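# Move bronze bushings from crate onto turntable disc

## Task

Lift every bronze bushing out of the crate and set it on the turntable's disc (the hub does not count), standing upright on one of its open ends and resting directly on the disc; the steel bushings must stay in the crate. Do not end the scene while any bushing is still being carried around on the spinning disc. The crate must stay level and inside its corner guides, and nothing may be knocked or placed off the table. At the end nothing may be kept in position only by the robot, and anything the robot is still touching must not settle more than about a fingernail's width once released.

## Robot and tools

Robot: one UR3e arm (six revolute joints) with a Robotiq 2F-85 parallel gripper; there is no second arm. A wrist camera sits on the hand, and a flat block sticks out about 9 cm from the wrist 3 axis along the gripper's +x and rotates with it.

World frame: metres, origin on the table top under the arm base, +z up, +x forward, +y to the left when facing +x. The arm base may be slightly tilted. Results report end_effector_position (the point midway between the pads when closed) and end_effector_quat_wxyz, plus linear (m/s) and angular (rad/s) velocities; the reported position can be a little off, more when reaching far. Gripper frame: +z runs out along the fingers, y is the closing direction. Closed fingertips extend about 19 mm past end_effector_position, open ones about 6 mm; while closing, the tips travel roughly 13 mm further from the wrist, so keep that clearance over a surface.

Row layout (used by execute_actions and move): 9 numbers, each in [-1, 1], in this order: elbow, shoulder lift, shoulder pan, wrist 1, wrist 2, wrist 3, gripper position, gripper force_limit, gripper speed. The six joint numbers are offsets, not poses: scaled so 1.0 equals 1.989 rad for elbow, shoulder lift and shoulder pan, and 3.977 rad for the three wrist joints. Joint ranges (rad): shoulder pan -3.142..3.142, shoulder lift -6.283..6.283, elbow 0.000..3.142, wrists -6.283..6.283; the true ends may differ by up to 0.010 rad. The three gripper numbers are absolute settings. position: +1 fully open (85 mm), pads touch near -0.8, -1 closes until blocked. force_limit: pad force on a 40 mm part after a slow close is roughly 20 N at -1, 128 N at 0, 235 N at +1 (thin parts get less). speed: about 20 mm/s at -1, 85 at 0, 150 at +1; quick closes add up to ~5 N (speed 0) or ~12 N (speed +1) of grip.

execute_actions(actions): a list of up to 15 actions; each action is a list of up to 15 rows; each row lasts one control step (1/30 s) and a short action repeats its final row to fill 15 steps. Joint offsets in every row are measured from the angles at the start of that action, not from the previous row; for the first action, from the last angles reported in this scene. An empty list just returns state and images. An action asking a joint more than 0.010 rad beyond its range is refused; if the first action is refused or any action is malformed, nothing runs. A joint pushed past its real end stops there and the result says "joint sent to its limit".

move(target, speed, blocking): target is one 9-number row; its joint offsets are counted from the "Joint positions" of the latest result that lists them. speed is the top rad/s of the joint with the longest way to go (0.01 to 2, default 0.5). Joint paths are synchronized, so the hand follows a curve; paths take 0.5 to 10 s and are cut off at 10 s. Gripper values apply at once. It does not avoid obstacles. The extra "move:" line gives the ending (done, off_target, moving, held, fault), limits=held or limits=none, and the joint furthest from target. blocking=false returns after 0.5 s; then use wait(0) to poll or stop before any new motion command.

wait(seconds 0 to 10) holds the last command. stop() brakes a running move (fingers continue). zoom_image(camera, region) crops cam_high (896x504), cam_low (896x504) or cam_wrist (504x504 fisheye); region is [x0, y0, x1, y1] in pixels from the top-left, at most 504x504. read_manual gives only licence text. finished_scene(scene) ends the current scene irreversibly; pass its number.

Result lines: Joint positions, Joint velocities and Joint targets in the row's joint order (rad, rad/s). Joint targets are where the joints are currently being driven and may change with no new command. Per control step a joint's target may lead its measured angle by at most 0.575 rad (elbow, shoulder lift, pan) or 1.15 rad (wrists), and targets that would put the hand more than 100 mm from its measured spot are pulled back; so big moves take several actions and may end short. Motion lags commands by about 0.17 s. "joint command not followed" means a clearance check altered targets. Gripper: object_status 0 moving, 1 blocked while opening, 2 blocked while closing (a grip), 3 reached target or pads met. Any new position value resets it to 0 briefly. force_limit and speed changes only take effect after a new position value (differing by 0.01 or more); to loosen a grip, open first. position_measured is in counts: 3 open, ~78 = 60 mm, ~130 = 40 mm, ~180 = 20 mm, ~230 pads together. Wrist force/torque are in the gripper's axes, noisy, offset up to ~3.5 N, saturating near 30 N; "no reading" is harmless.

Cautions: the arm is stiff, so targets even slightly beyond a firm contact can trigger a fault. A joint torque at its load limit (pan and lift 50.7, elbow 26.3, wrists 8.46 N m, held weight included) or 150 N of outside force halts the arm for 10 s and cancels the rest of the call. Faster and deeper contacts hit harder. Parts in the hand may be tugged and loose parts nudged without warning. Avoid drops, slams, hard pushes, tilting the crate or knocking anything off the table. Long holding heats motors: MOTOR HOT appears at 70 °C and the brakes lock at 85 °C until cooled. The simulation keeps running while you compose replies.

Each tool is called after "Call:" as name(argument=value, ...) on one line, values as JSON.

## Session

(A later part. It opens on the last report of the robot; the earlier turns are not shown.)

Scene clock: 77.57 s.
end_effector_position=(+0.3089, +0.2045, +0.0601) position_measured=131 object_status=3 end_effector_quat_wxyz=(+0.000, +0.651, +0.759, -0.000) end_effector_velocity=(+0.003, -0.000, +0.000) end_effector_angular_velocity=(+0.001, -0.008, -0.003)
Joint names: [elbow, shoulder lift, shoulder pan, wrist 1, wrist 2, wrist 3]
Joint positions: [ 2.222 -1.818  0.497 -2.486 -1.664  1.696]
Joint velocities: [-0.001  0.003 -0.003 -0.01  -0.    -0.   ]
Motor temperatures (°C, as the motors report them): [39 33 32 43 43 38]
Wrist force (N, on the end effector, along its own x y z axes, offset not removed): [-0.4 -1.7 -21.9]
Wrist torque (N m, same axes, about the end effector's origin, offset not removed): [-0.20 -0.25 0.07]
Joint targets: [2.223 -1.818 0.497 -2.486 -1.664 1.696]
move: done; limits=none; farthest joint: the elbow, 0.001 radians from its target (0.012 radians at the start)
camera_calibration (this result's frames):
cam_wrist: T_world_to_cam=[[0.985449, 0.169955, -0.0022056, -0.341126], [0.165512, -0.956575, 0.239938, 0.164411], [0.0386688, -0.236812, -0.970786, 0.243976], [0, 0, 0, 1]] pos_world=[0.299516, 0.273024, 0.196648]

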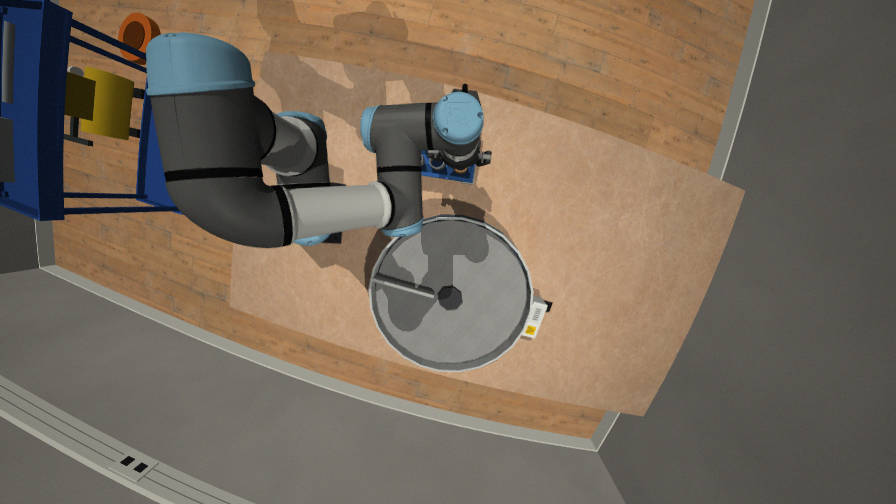

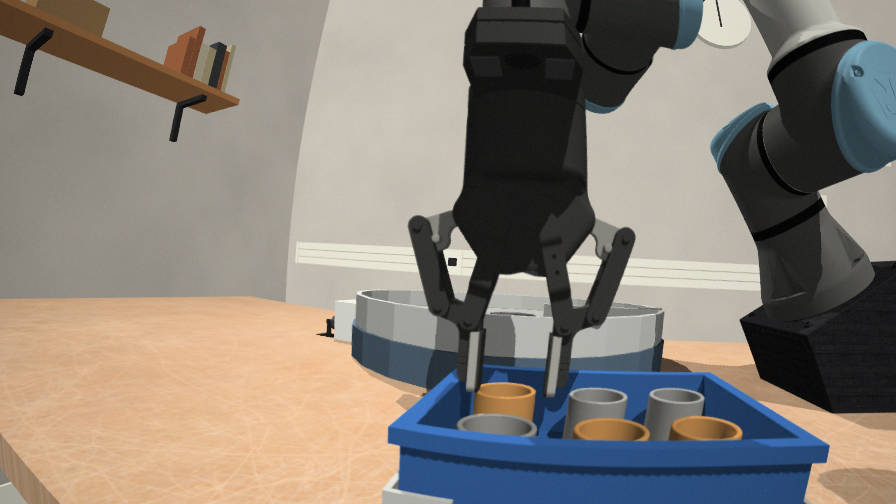

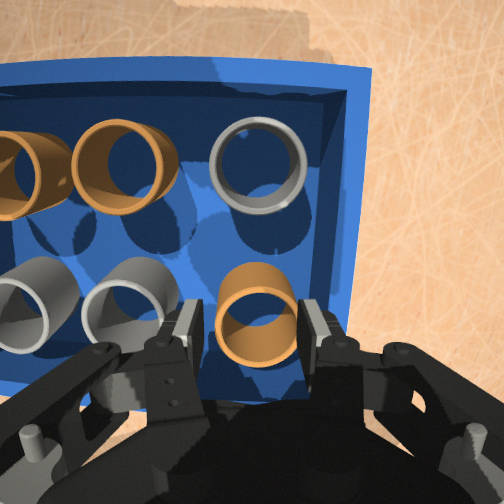

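Call:
move(target=[-0.004,-0.011,0.0006,0.0075,0,0,-0.02,-0.7,-0.5], speed=0.04)

Call:
move(target=[-0.006,0.0033,-0.002,0.0014,0,0,0.03,-0.7,-0.5], speed=0.04)

Call:
move(target=[0.006,0.0165,-0.001,-0.0115,0,0,0.03,-0.7,-0.5], speed=0.015)

Scene clock: 88.33 s.
end_effector_position=(+0.3087, +0.2043, +0.0654) position_measured=131 object_status=3 end_effector_quat_wxyz=(+0.000, +0.651, +0.759, -0.000) end_effector_velocity=(+0.000, -0.000, +0.000) end_effector_angular_velocity=(-0.001, +0.000, -0.002)
Joint names: [elbow, shoulder lift, shoulder pan, wrist 1, wrist 2, wrist 3]
Joint positions: [ 2.215 -1.84   0.498 -2.457 -1.664  1.696]
Joint velocities: [-0.001 -0.001 -0.002  0.002  0.     0.   ]
Motor temperatures (°C, as the motors report them): [39 33 32 43 43 38]
Wrist force (N, on the end effector, along its own x y z axes, offset not removed): [0.4 1.5 0.7]
Wrist torque (N m, same axes, about the end effector's origin, offset not removed): [0.19 -0.08 0.04]
Joint targets: [2.214 -1.840 0.498 -2.457 -1.664 1.696]
move: done; limits=none; farthest joint: the wrist 1, 0.001 radians from its target (0.030 radians at the start)
camera_calibration (this result's frames):
cam_wrist: T_world_to_cam=[[0.985274, 0.170969, -0.00217734, -0.340999], [0.166513, -0.956544, 0.239368, 0.162736], [0.0388419, -0.236206, -0.970926, 0.248942], [0, 0, 0, 1]] pos_world=[0.29921, 0.272766, 0.202008]

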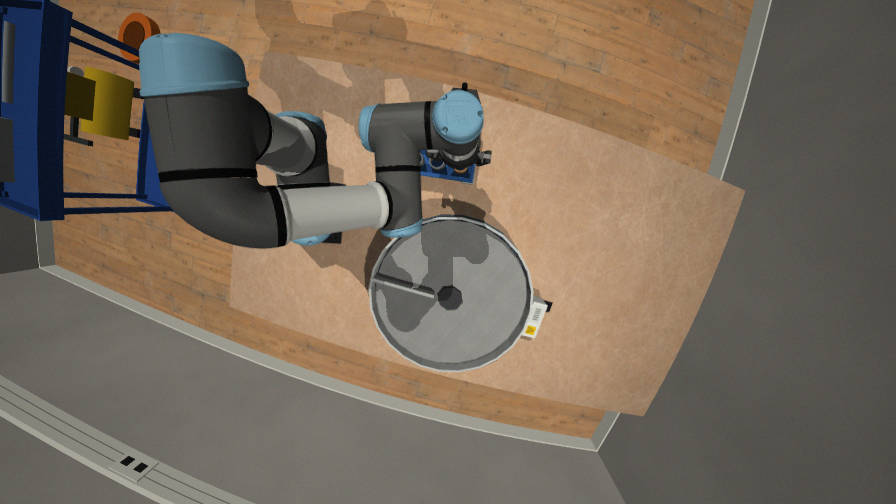

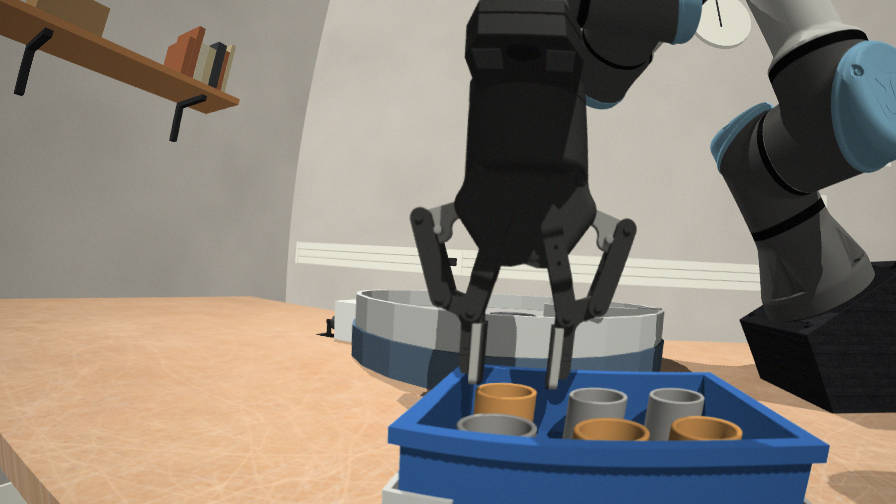

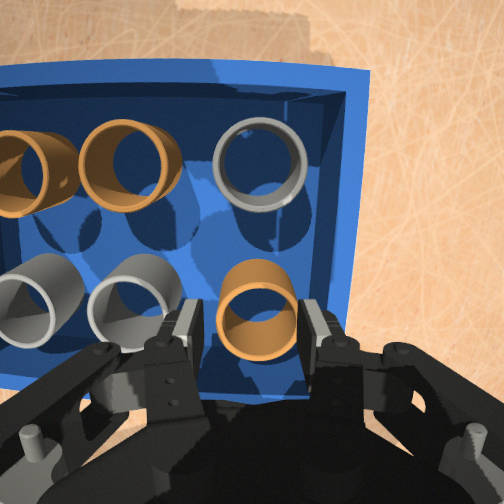

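Scene clock: 89.10 s.
end_effector_position=(+0.3116, +0.2038, +0.0654) position_measured=126 object_status=3 end_effector_quat_wxyz=(+0.001, +0.652, +0.758, -0.001) end_effector_velocity=(+0.001, -0.000, -0.000) end_effector_angular_velocity=(-0.000, -0.000, -0.001)
Joint names: [elbow, shoulder lift, shoulder pan, wrist 1, wrist 2, wrist 3]
Joint positions: [ 2.203 -1.834  0.494 -2.451 -1.664  1.696]
Joint velocities: [-0.003  0.001 -0.001  0.001 -0.     0.   ]
Motor temperatures (°C, as the motors report them): [39 33 32 43 43 38]
Wrist force (N, on the end effector, along its own x y z axes, offset not removed): [1.3 1.4 0.4]
Wrist torque (N m, same axes, about the end effector's origin, offset not removed): [0.20 -0.23 0.03]
Joint targets: [2.203 -1.833 0.494 -2.451 -1.664 1.696]
move: done; limits=none; farthest joint: the shoulder pan, 0.000 radians from its target (0.004 radians at the start)
camera_calibration (this result's frames):
cam_wrist: T_world_to_cam=[[0.985843, 0.167652, -0.00247408, -0.3433], [0.163288, -0.956624, 0.241261, 0.162642], [0.0380811, -0.23825, -0.970457, 0.249317], [0, 0, 0, 1]] pos_world=[0.302388, 0.272542, 0.201863]

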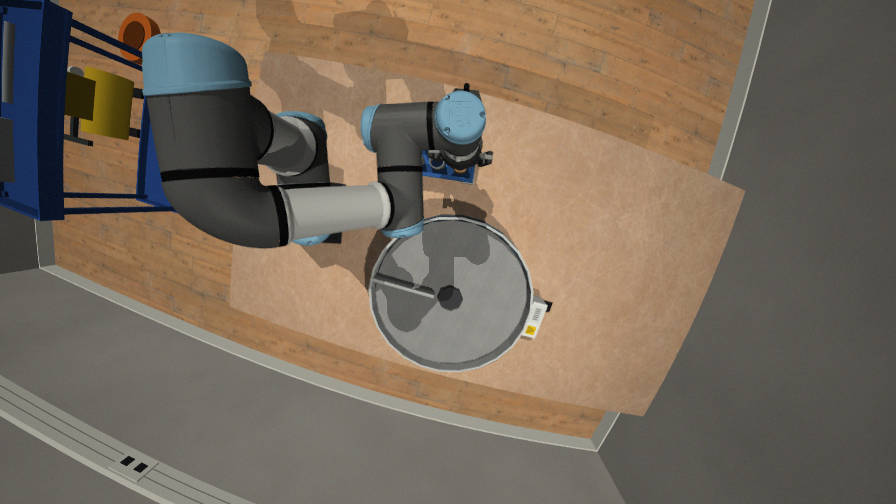

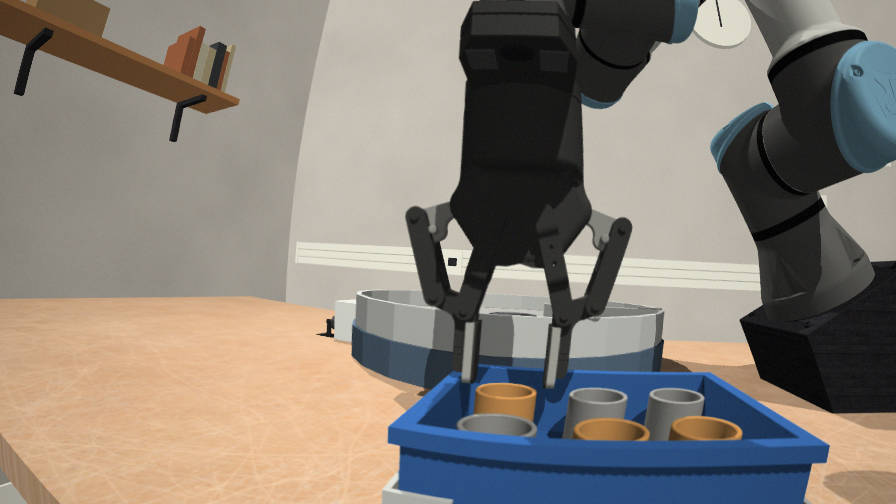

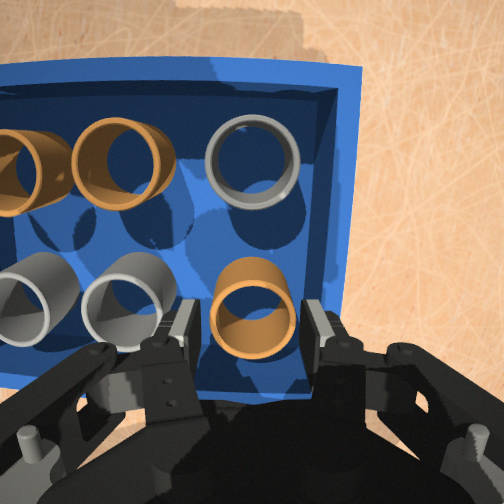

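Scene clock: 102.17 s.
end_effector_position=(+0.3143, +0.2043, +0.0592) position_measured=125 object_status=3 end_effector_quat_wxyz=(+0.004, +0.653, +0.758, +0.002) end_effector_velocity=(-0.000, +0.000, +0.000) end_effector_angular_velocity=(+0.000, +0.000, +0.001)
Joint names: [elbow, shoulder lift, shoulder pan, wrist 1, wrist 2, wrist 3]
Joint positions: [ 2.212 -1.805  0.492 -2.497 -1.665  1.696]
Joint velocities: [-0.     0.     0.001  0.     0.    -0.   ]
Motor temperatures (°C, as the motors report them): [39 33 32 43 43 38]
Wrist force (N, on the end effector, along its own x y z axes, offset not removed): [-6.7 -12.2 -30.0]
Wrist torque (N m, same axes, about the end effector's origin, offset not removed): [-1.46 -0.21 0.37]
Joint targets: [2.214 -1.803 0.492 -2.495 -1.664 1.696]
TORQUE FAULT: the external load on the wrist 1 reached its load limit, and the arm stopped for 10 seconds. That time counts as 20 of the actions that you can send in this scene. The arm's remaining commands of this call were not run. The arm holds where it stopped, with its grip as last carried out, and accepts commands again: back off and push less far. The arm stops again, at the same cost, whenever a joint's load reaches its limit.
move: fault; limits=none; farthest joint: the shoulder lift, 0.004 radians from its target (0.032 radians at the start)
camera_calibration (this result's frames):
cam_wrist: T_world_to_cam=[[0.986187, 0.165534, 0.00576955, -0.346252], [0.159234, -0.957094, 0.242106, 0.165512], [0.0455987, -0.237843, -0.970233, 0.240869], [0, 0, 0, 1]] pos_world=[0.304131, 0.273016, 0.195625]

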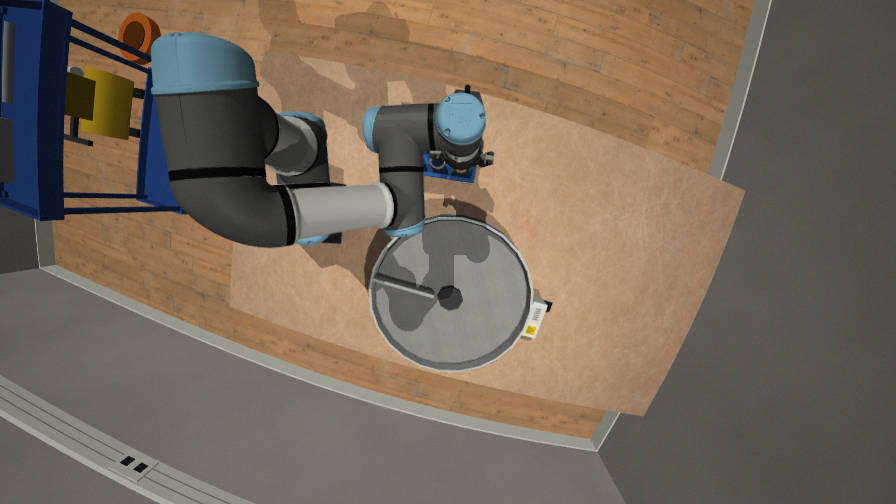

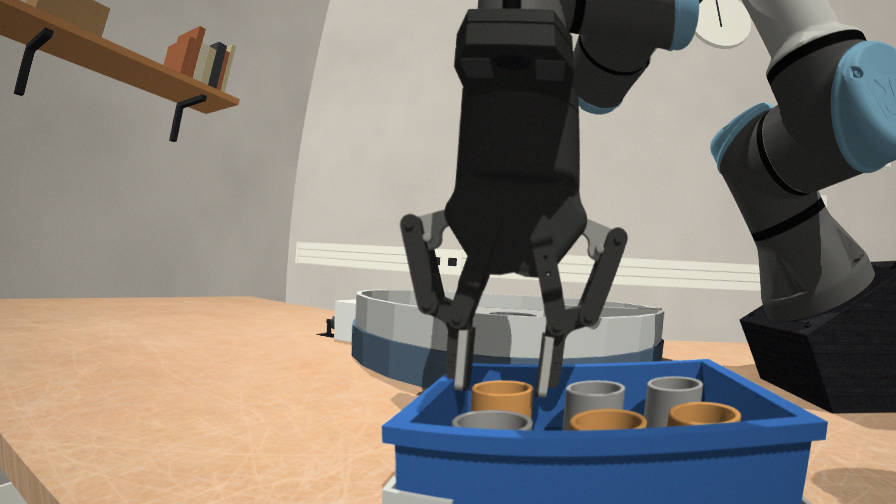

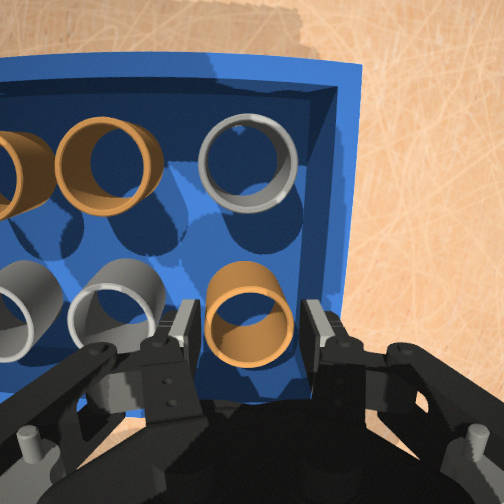

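Call:
move(target=[-0.005,-0.0155,0.001,0.0115,0,0,0.03,-0.7,-0.5], speed=0.04)

Call:
move(target=[0.004,-0.0022,0.0014,-0.001,0,0,-0.14,-0.7,-0.5], speed=0.04)

Call:
move(target=[0.005,0.0125,-0.0005,-0.009,0,0,-0.14,-0.7,-0.5], speed=0.012)

Scene clock: 111.93 s.
end_effector_position=(+0.3125, +0.2038, +0.0663) position_measured=126 object_status=3 end_effector_quat_wxyz=(+0.002, +0.652, +0.758, +0.000) end_effector_velocity=(-0.000, +0.000, +0.000) end_effector_angular_velocity=(+0.000, +0.000, +0.000)
Joint names: [elbow, shoulder lift, shoulder pan, wrist 1, wrist 2, wrist 3]
Joint positions: [ 2.202 -1.836  0.494 -2.452 -1.665  1.696]
Joint velocities: [-0.001 -0.001  0.001  0.002  0.     0.   ]
Motor temperatures (°C, as the motors report them): [39 33 32 43 43 38]
Wrist force (N, on the end effector, along its own x y z axes, offset not removed): [0.8 1.3 -0.4]
Wrist torque (N m, same axes, about the end effector's origin, offset not removed): [0.16 -0.17 0.02]
Joint targets: [2.202 -1.836 0.494 -2.451 -1.665 1.696]
move: done; limits=none; farthest joint: the shoulder pan, 0.000 radians from its target (0.002 radians at the start)
camera_calibration (this result's frames):
cam_wrist: T_world_to_cam=[[0.985843, 0.167671, 0.00092209, -0.344396], [0.162481, -0.956658, 0.241673, 0.162563], [0.0414037, -0.238102, -0.970357, 0.249033], [0, 0, 0, 1]] pos_world=[0.302796, 0.272558, 0.202681]

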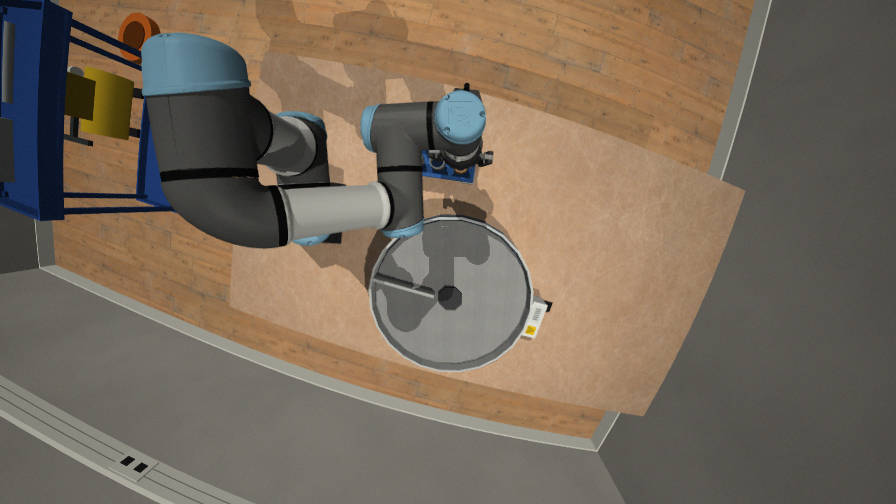

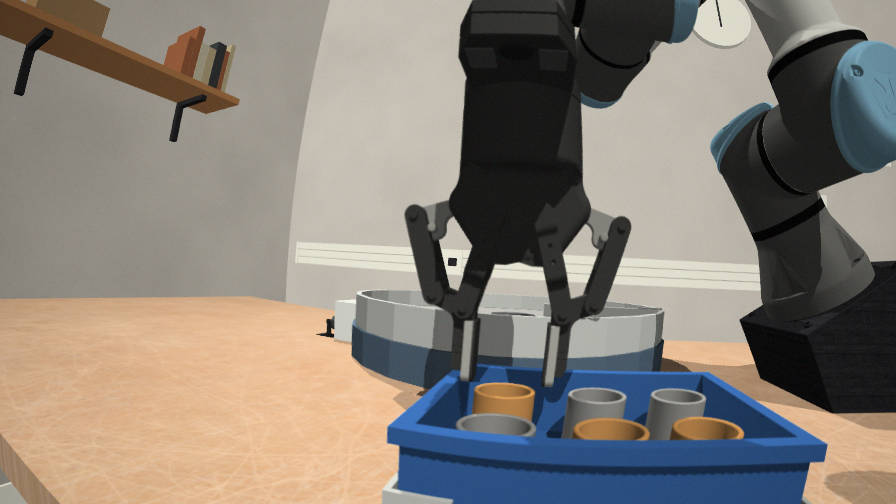

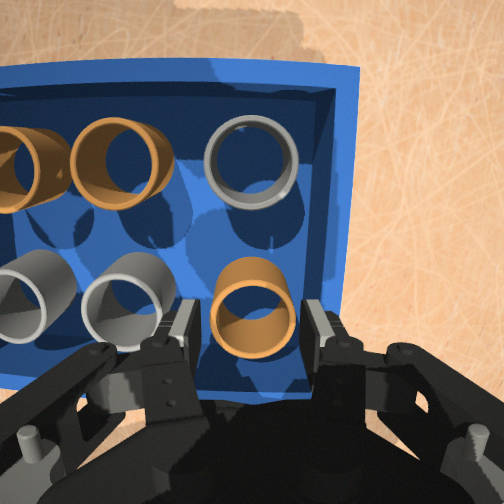

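Scene clock: 112.67 s.
end_effector_position=(+0.3106, +0.2042, +0.0663) position_measured=146 object_status=3 end_effector_quat_wxyz=(+0.002, +0.651, +0.759, +0.001) end_effector_velocity=(-0.001, +0.001, +0.000) end_effector_angular_velocity=(+0.001, -0.000, +0.002)
Joint names: [elbow, shoulder lift, shoulder pan, wrist 1, wrist 2, wrist 3]
Joint positions: [ 2.21  -1.84   0.497 -2.456 -1.665  1.696]
Joint velocities: [ 0.002 -0.001  0.002 -0.001  0.     0.   ]
Motor temperatures (°C, as the motors report them): [39 33 32 43 43 38]
Wrist force (N, on the end effector, along its own x y z axes, offset not removed): [0.5 1.4 1.0]
Wrist torque (N m, same axes, about the end effector's origin, offset not removed): [0.16 -0.13 -0.01]
Joint targets: [2.210 -1.840 0.497 -2.456 -1.665 1.696]
move: done; limits=none; farthest joint: the shoulder lift, 0.001 radians from its target (0.005 radians at the start)
camera_calibration (this result's frames):
cam_wrist: T_world_to_cam=[[0.985452, 0.169947, 0.0013779, -0.342955], [0.16464, -0.956626, 0.240333, 0.162663], [0.0421621, -0.23661, -0.970689, 0.248726], [0, 0, 0, 1]] pos_world=[0.300699, 0.272743, 0.202815]

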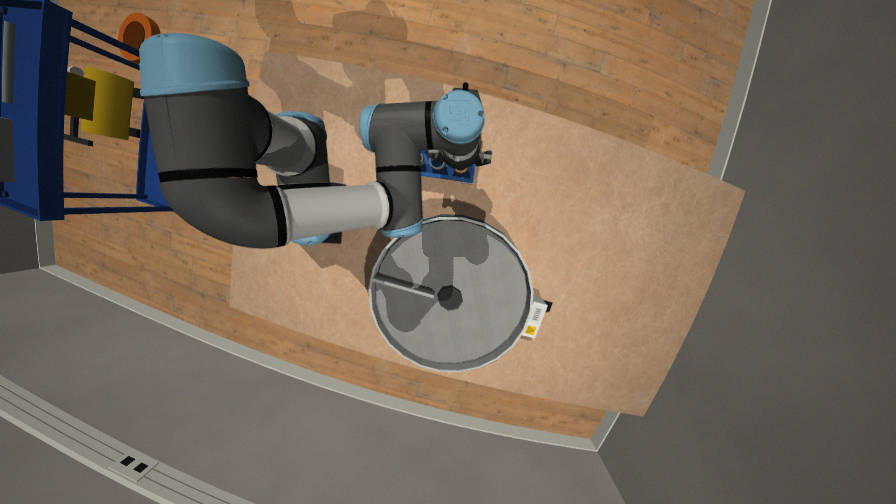

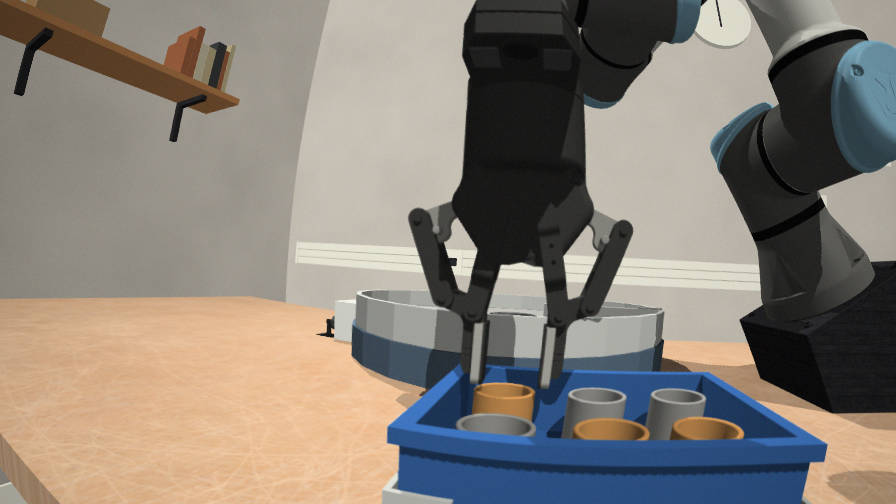

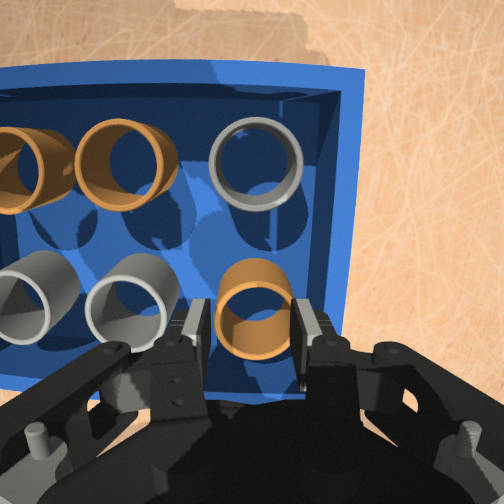

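Scene clock: 115.87 s.
end_effector_position=(+0.3111, +0.2046, +0.0603) position_measured=146 object_status=3 end_effector_quat_wxyz=(+0.002, +0.651, +0.759, +0.001) end_effector_velocity=(-0.000, +0.000, -0.000) end_effector_angular_velocity=(+0.000, -0.000, +0.001)
Joint names: [elbow, shoulder lift, shoulder pan, wrist 1, wrist 2, wrist 3]
Joint positions: [ 2.219 -1.815  0.496 -2.491 -1.665  1.696]
Joint velocities: [ 0.     0.002  0.001 -0.002 -0.     0.   ]
Motor temperatures (°C, as the motors report them): [39 33 32 43 43 38]
Wrist force (N, on the end effector, along its own x y z axes, offset not removed): [0.5 1.5 -28.2]
Wrist torque (N m, same axes, about the end effector's origin, offset not removed): [-0.41 -0.17 -0.03]
Joint targets: [2.219 -1.815 0.496 -2.491 -1.665 1.696]
move: done; limits=none; farthest joint: the elbow, 0.001 radians from its target (0.010 radians at the start)
camera_calibration (this result's frames):
cam_wrist: T_world_to_cam=[[0.985615, 0.168983, 0.0029014, -0.343427], [0.16333, -0.956773, 0.240642, 0.164787], [0.0434404, -0.236706, -0.97061, 0.242628], [0, 0, 0, 1]] pos_world=[0.301032, 0.273129, 0.196839]

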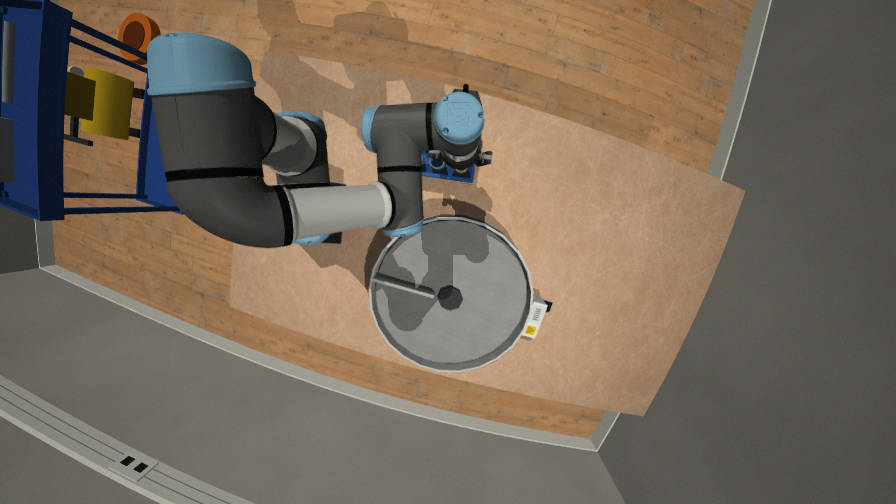

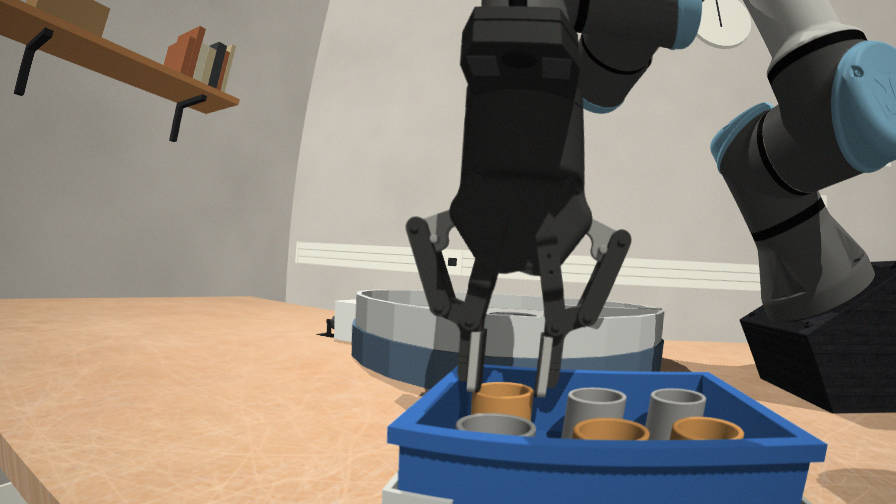

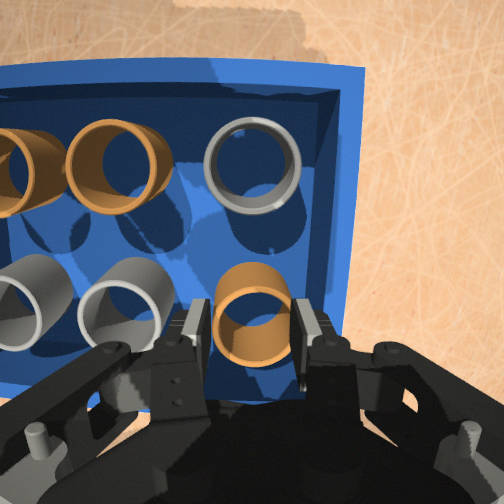

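Call:
move(target=[-0.002,-0.005,0,0.0035,0,0,-0.14,-0.7,-0.5], speed=0.03)

Call:
zoom_image(camera="cam_low", region=[420,300,660,460])

Call:
zoom_image(camera="cam_wrist", region=[130,230,390,430])

Scene clock: 122.80 s.
end_effector_position=(+0.3111, +0.2044, +0.0627) position_measured=146 object_status=3 end_effector_quat_wxyz=(+0.002, +0.652, +0.759, +0.001) end_effector_velocity=(+0.001, -0.000, +0.001) end_effector_angular_velocity=(-0.000, -0.001, -0.000)
Joint names: [elbow, shoulder lift, shoulder pan, wrist 1, wrist 2, wrist 3]
Joint positions: [ 2.215 -1.825  0.496 -2.478 -1.665  1.696]
Joint velocities: [-0.002 -0.002 -0.     0.002 -0.    -0.   ]
Motor temperatures (°C, as the motors report them): [39 33 32 43 43 38]
Wrist force (N, on the end effector, along its own x y z axes, offset not removed): [1.4 1.4 0.3]
Wrist torque (N m, same axes, about the end effector's origin, offset not removed): [0.20 -0.26 0.04]
Joint targets: [2.215 -1.825 0.496 -2.477 -1.665 1.696]
move: done; limits=none; farthest joint: the shoulder pan, 0.000 radians from its target (0.000 radians at the start)
camera_calibration (this result's frames):
cam_wrist: T_world_to_cam=[[0.985626, 0.168921, 0.00284435, -0.343444], [0.163282, -0.95678, 0.240647, 0.164001], [0.0433717, -0.236724, -0.970608, 0.24491], [0, 0, 0, 1]] pos_world=[0.301107, 0.272903, 0.199222]

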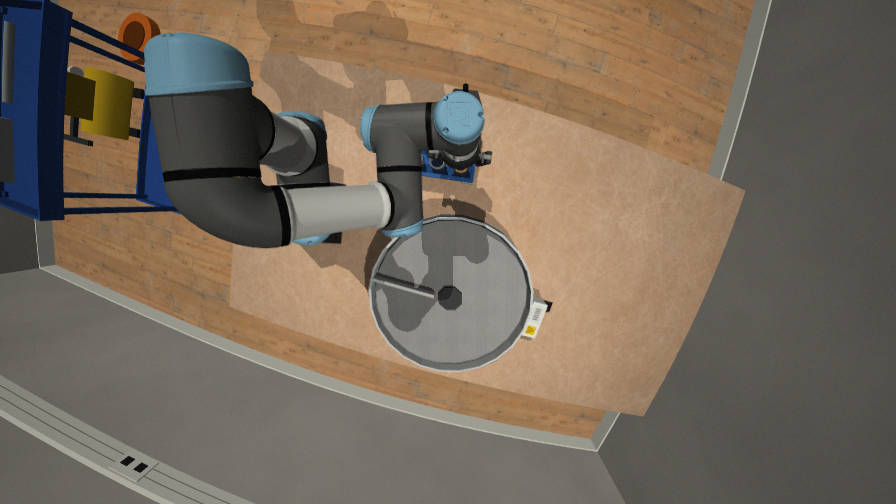

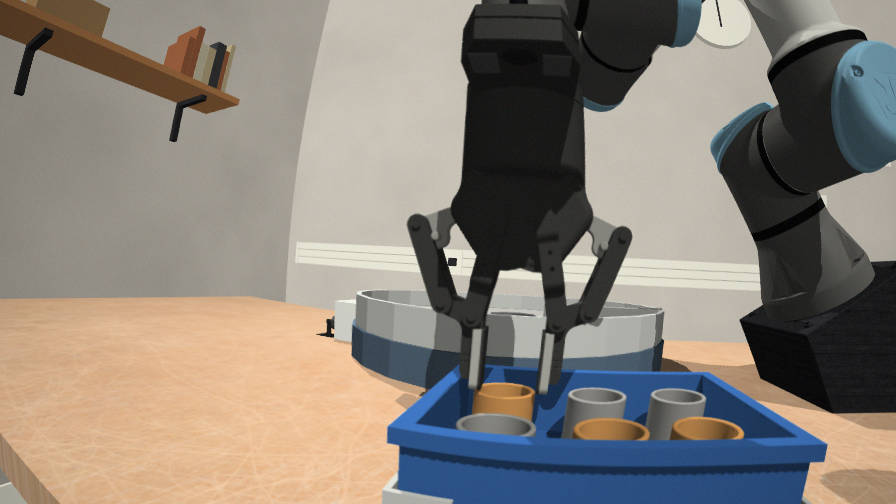

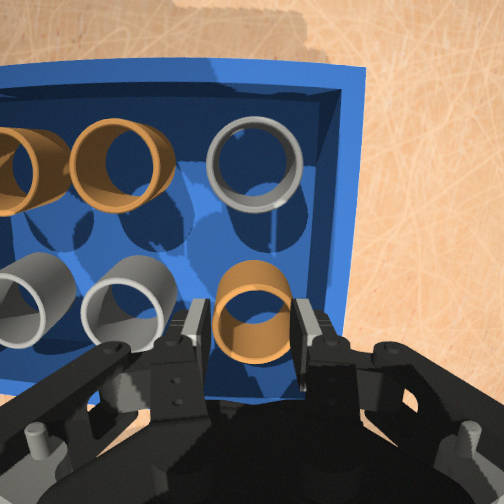

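Region (420, 300, 660, 460) of cam_low's 896x504 image, scaled by 2.100, with more detail than that image has.

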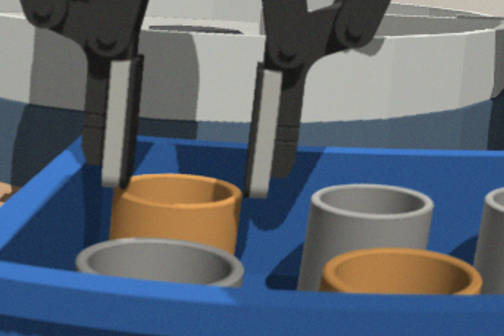

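Region (130, 230, 390, 430) of cam_wrist's 504x504 image, scaled by 1.938, with more detail than that image has; it fills the top 388 rows of this view, and the rest is white.

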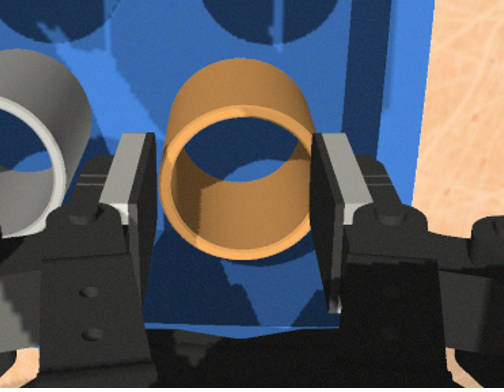

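Call:
move(target=[-0.002,-0.005,0,0.0035,0,0,-0.14,-0.7,-0.5], speed=0.03)

Call:
move(target=[-0.0129,0.015,0.015,-0.0012,0,0.005,-0.05,-0.7,-0.5], speed=0.04)

Call:
move(target=[0.005,0.0125,-0.0005,-0.009,0,0,-0.05,-0.7,-0.5], speed=0.012)

Scene clock: 128.63 s.
end_effector_position=(+0.3111, +0.2041, +0.0651) position_measured=146 object_status=3 end_effector_quat_wxyz=(+0.002, +0.652, +0.759, +0.001) end_effector_velocity=(+0.001, -0.001, +0.000) end_effector_angular_velocity=(-0.001, -0.001, -0.002)
Joint names: [elbow, shoulder lift, shoulder pan, wrist 1, wrist 2, wrist 3]
Joint positions: [ 2.211 -1.835  0.496 -2.464 -1.665  1.696]
Joint velocities: [-0.001 -0.001 -0.002  0.002 -0.     0.   ]
Motor temperatures (°C, as the motors report them): [39 33 32 43 43 38]
Wrist force (N, on the end effector, along its own x y z axes, offset not removed): [0.9 1.5 0.2]
Wrist torque (N m, same axes, about the end effector's origin, offset not removed): [0.21 -0.16 -0.01]
Joint targets: [2.211 -1.835 0.496 -2.464 -1.665 1.696]
move: done; limits=none; farthest joint: the shoulder pan, 0.000 radians from its target (0.000 radians at the start)
camera_calibration (this result's frames):
cam_wrist: T_world_to_cam=[[0.985621, 0.168946, 0.00285049, -0.343448], [0.163304, -0.95677, 0.240671, 0.16319], [0.0433876, -0.236745, -0.970603, 0.2472], [0, 0, 0, 1]] pos_world=[0.301135, 0.272683, 0.201637]

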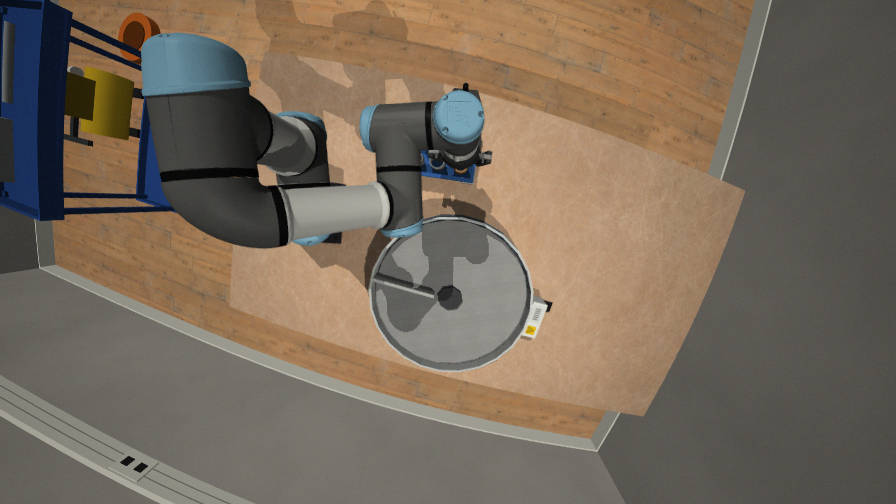

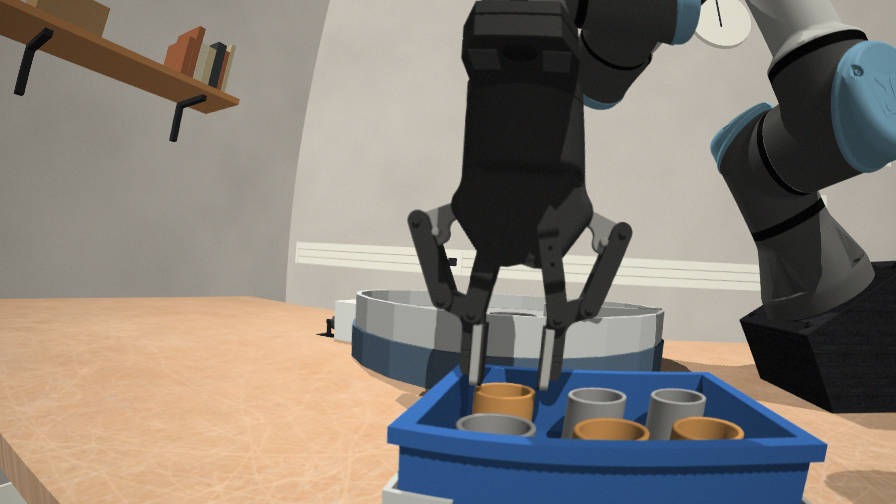

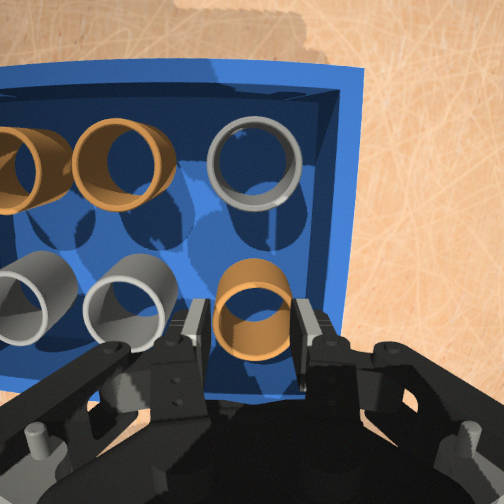

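Scene clock: 129.73 s.
end_effector_position=(+0.3118, +0.2149, +0.0653) position_measured=135 object_status=3 end_effector_quat_wxyz=(-0.003, +0.649, +0.761, +0.007) end_effector_velocity=(+0.000, +0.001, +0.000) end_effector_angular_velocity=(+0.001, -0.000, +0.001)
Joint names: [elbow, shoulder lift, shoulder pan, wrist 1, wrist 2, wrist 3]
Joint positions: [ 2.186 -1.805  0.526 -2.469 -1.665  1.716]
Joint velocities: [-0.003  0.002  0.003 -0.    -0.     0.001]
Motor temperatures (°C, as the motors report them): [39 33 32 43 43 38]
Wrist force (N, on the end effector, along its own x y z axes, offset not removed): [0.2 0.8 -0.4]
Wrist torque (N m, same axes, about the end effector's origin, offset not removed): [0.06 -0.05 0.02]
Joint targets: [2.186 -1.805 0.526 -2.469 -1.665 1.716]
move: done; limits=none; farthest joint: the elbow, 0.001 radians from its target (0.026 radians at the start)
camera_calibration (this result's frames):
cam_wrist: T_world_to_cam=[[0.984611, 0.174713, 0.00417086, -0.3469], [0.169256, -0.959257, 0.226229, 0.17294], [0.043526, -0.222041, -0.974065, 0.24691], [0, 0, 0, 1]] pos_world=[0.301543, 0.281326, 0.202829]

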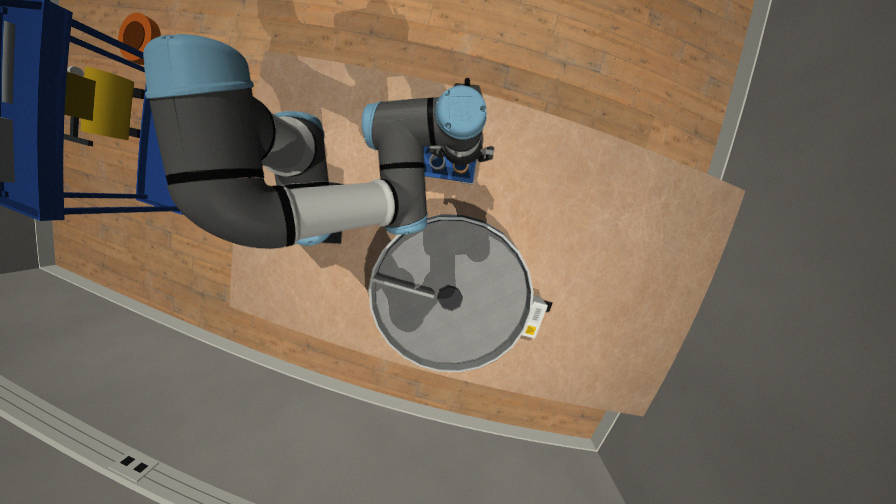

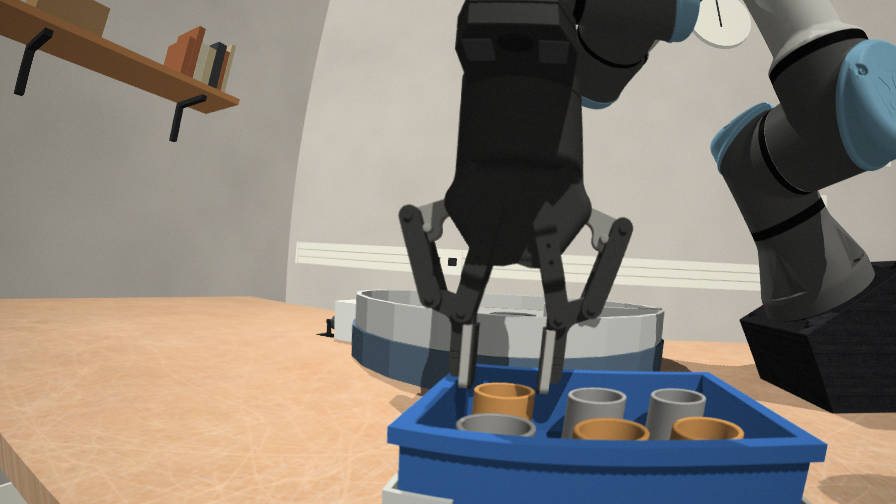

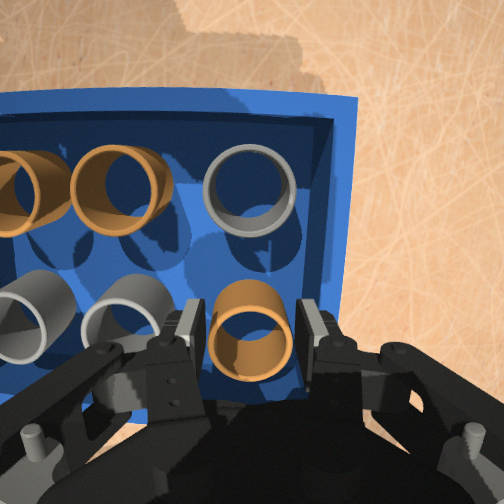

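Scene clock: 132.93 s.
end_effector_position=(+0.3122, +0.2153, +0.0593) position_measured=135 object_status=3 end_effector_quat_wxyz=(-0.002, +0.650, +0.760, +0.007) end_effector_velocity=(+0.001, -0.000, -0.001) end_effector_angular_velocity=(-0.001, -0.000, -0.002)
Joint names: [elbow, shoulder lift, shoulder pan, wrist 1, wrist 2, wrist 3]
Joint positions: [ 2.196 -1.781  0.525 -2.504 -1.665  1.716]
Joint velocities: [-0.     0.002 -0.002 -0.002  0.    -0.   ]
Motor temperatures (°C, as the motors report them): [39 33 32 43 43 38]
Wrist force (N, on the end effector, along its own x y z axes, offset not removed): [-6.4 -13.2 -30.0]
Wrist torque (N m, same axes, about the end effector's origin, offset not removed): [-1.93 -0.29 0.24]
Joint targets: [2.196 -1.780 0.525 -2.504 -1.665 1.716]
move: done; limits=none; farthest joint: the shoulder lift, 0.001 radians from its target (0.025 radians at the start)
camera_calibration (this result's frames):
cam_wrist: T_world_to_cam=[[0.984779, 0.173714, 0.00577292, -0.347257], [0.167911, -0.959416, 0.226555, 0.175093], [0.0448943, -0.222137, -0.973981, 0.240668], [0, 0, 0, 1]] pos_world=[0.301766, 0.281771, 0.196742]

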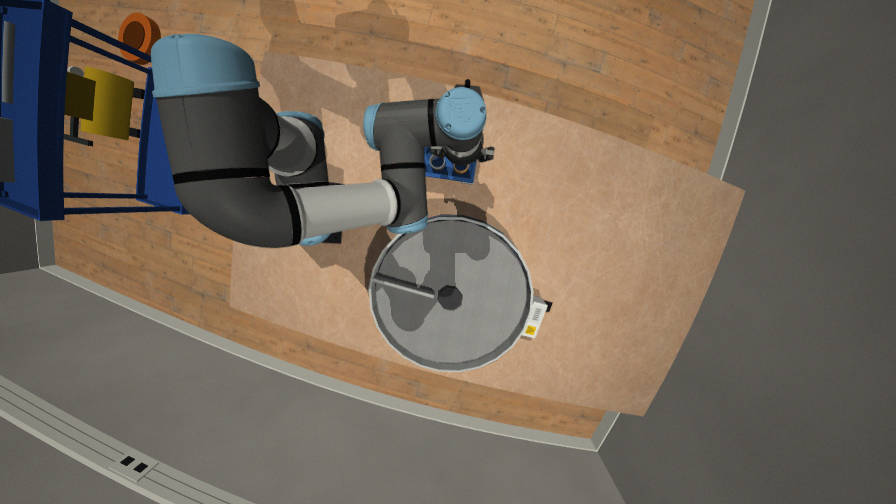

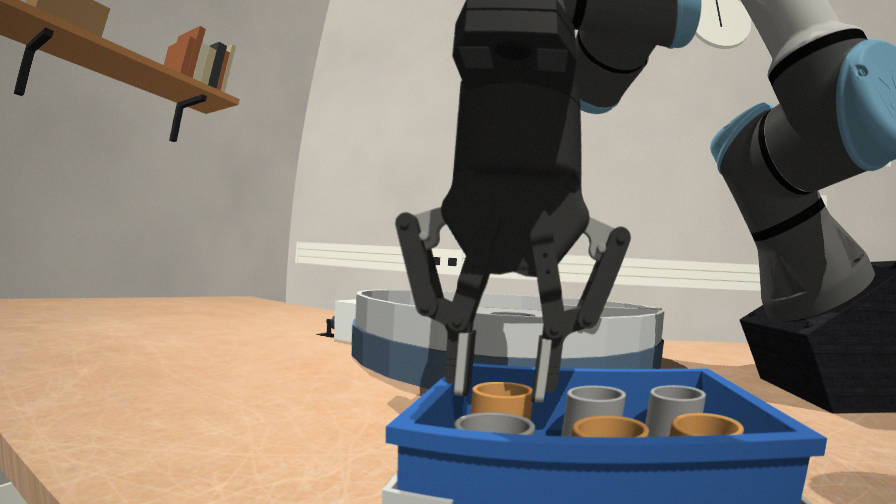

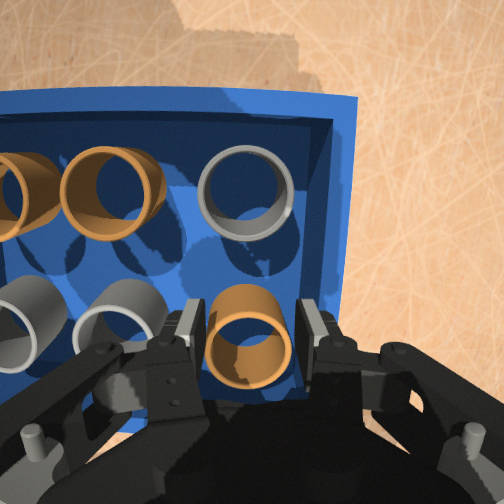

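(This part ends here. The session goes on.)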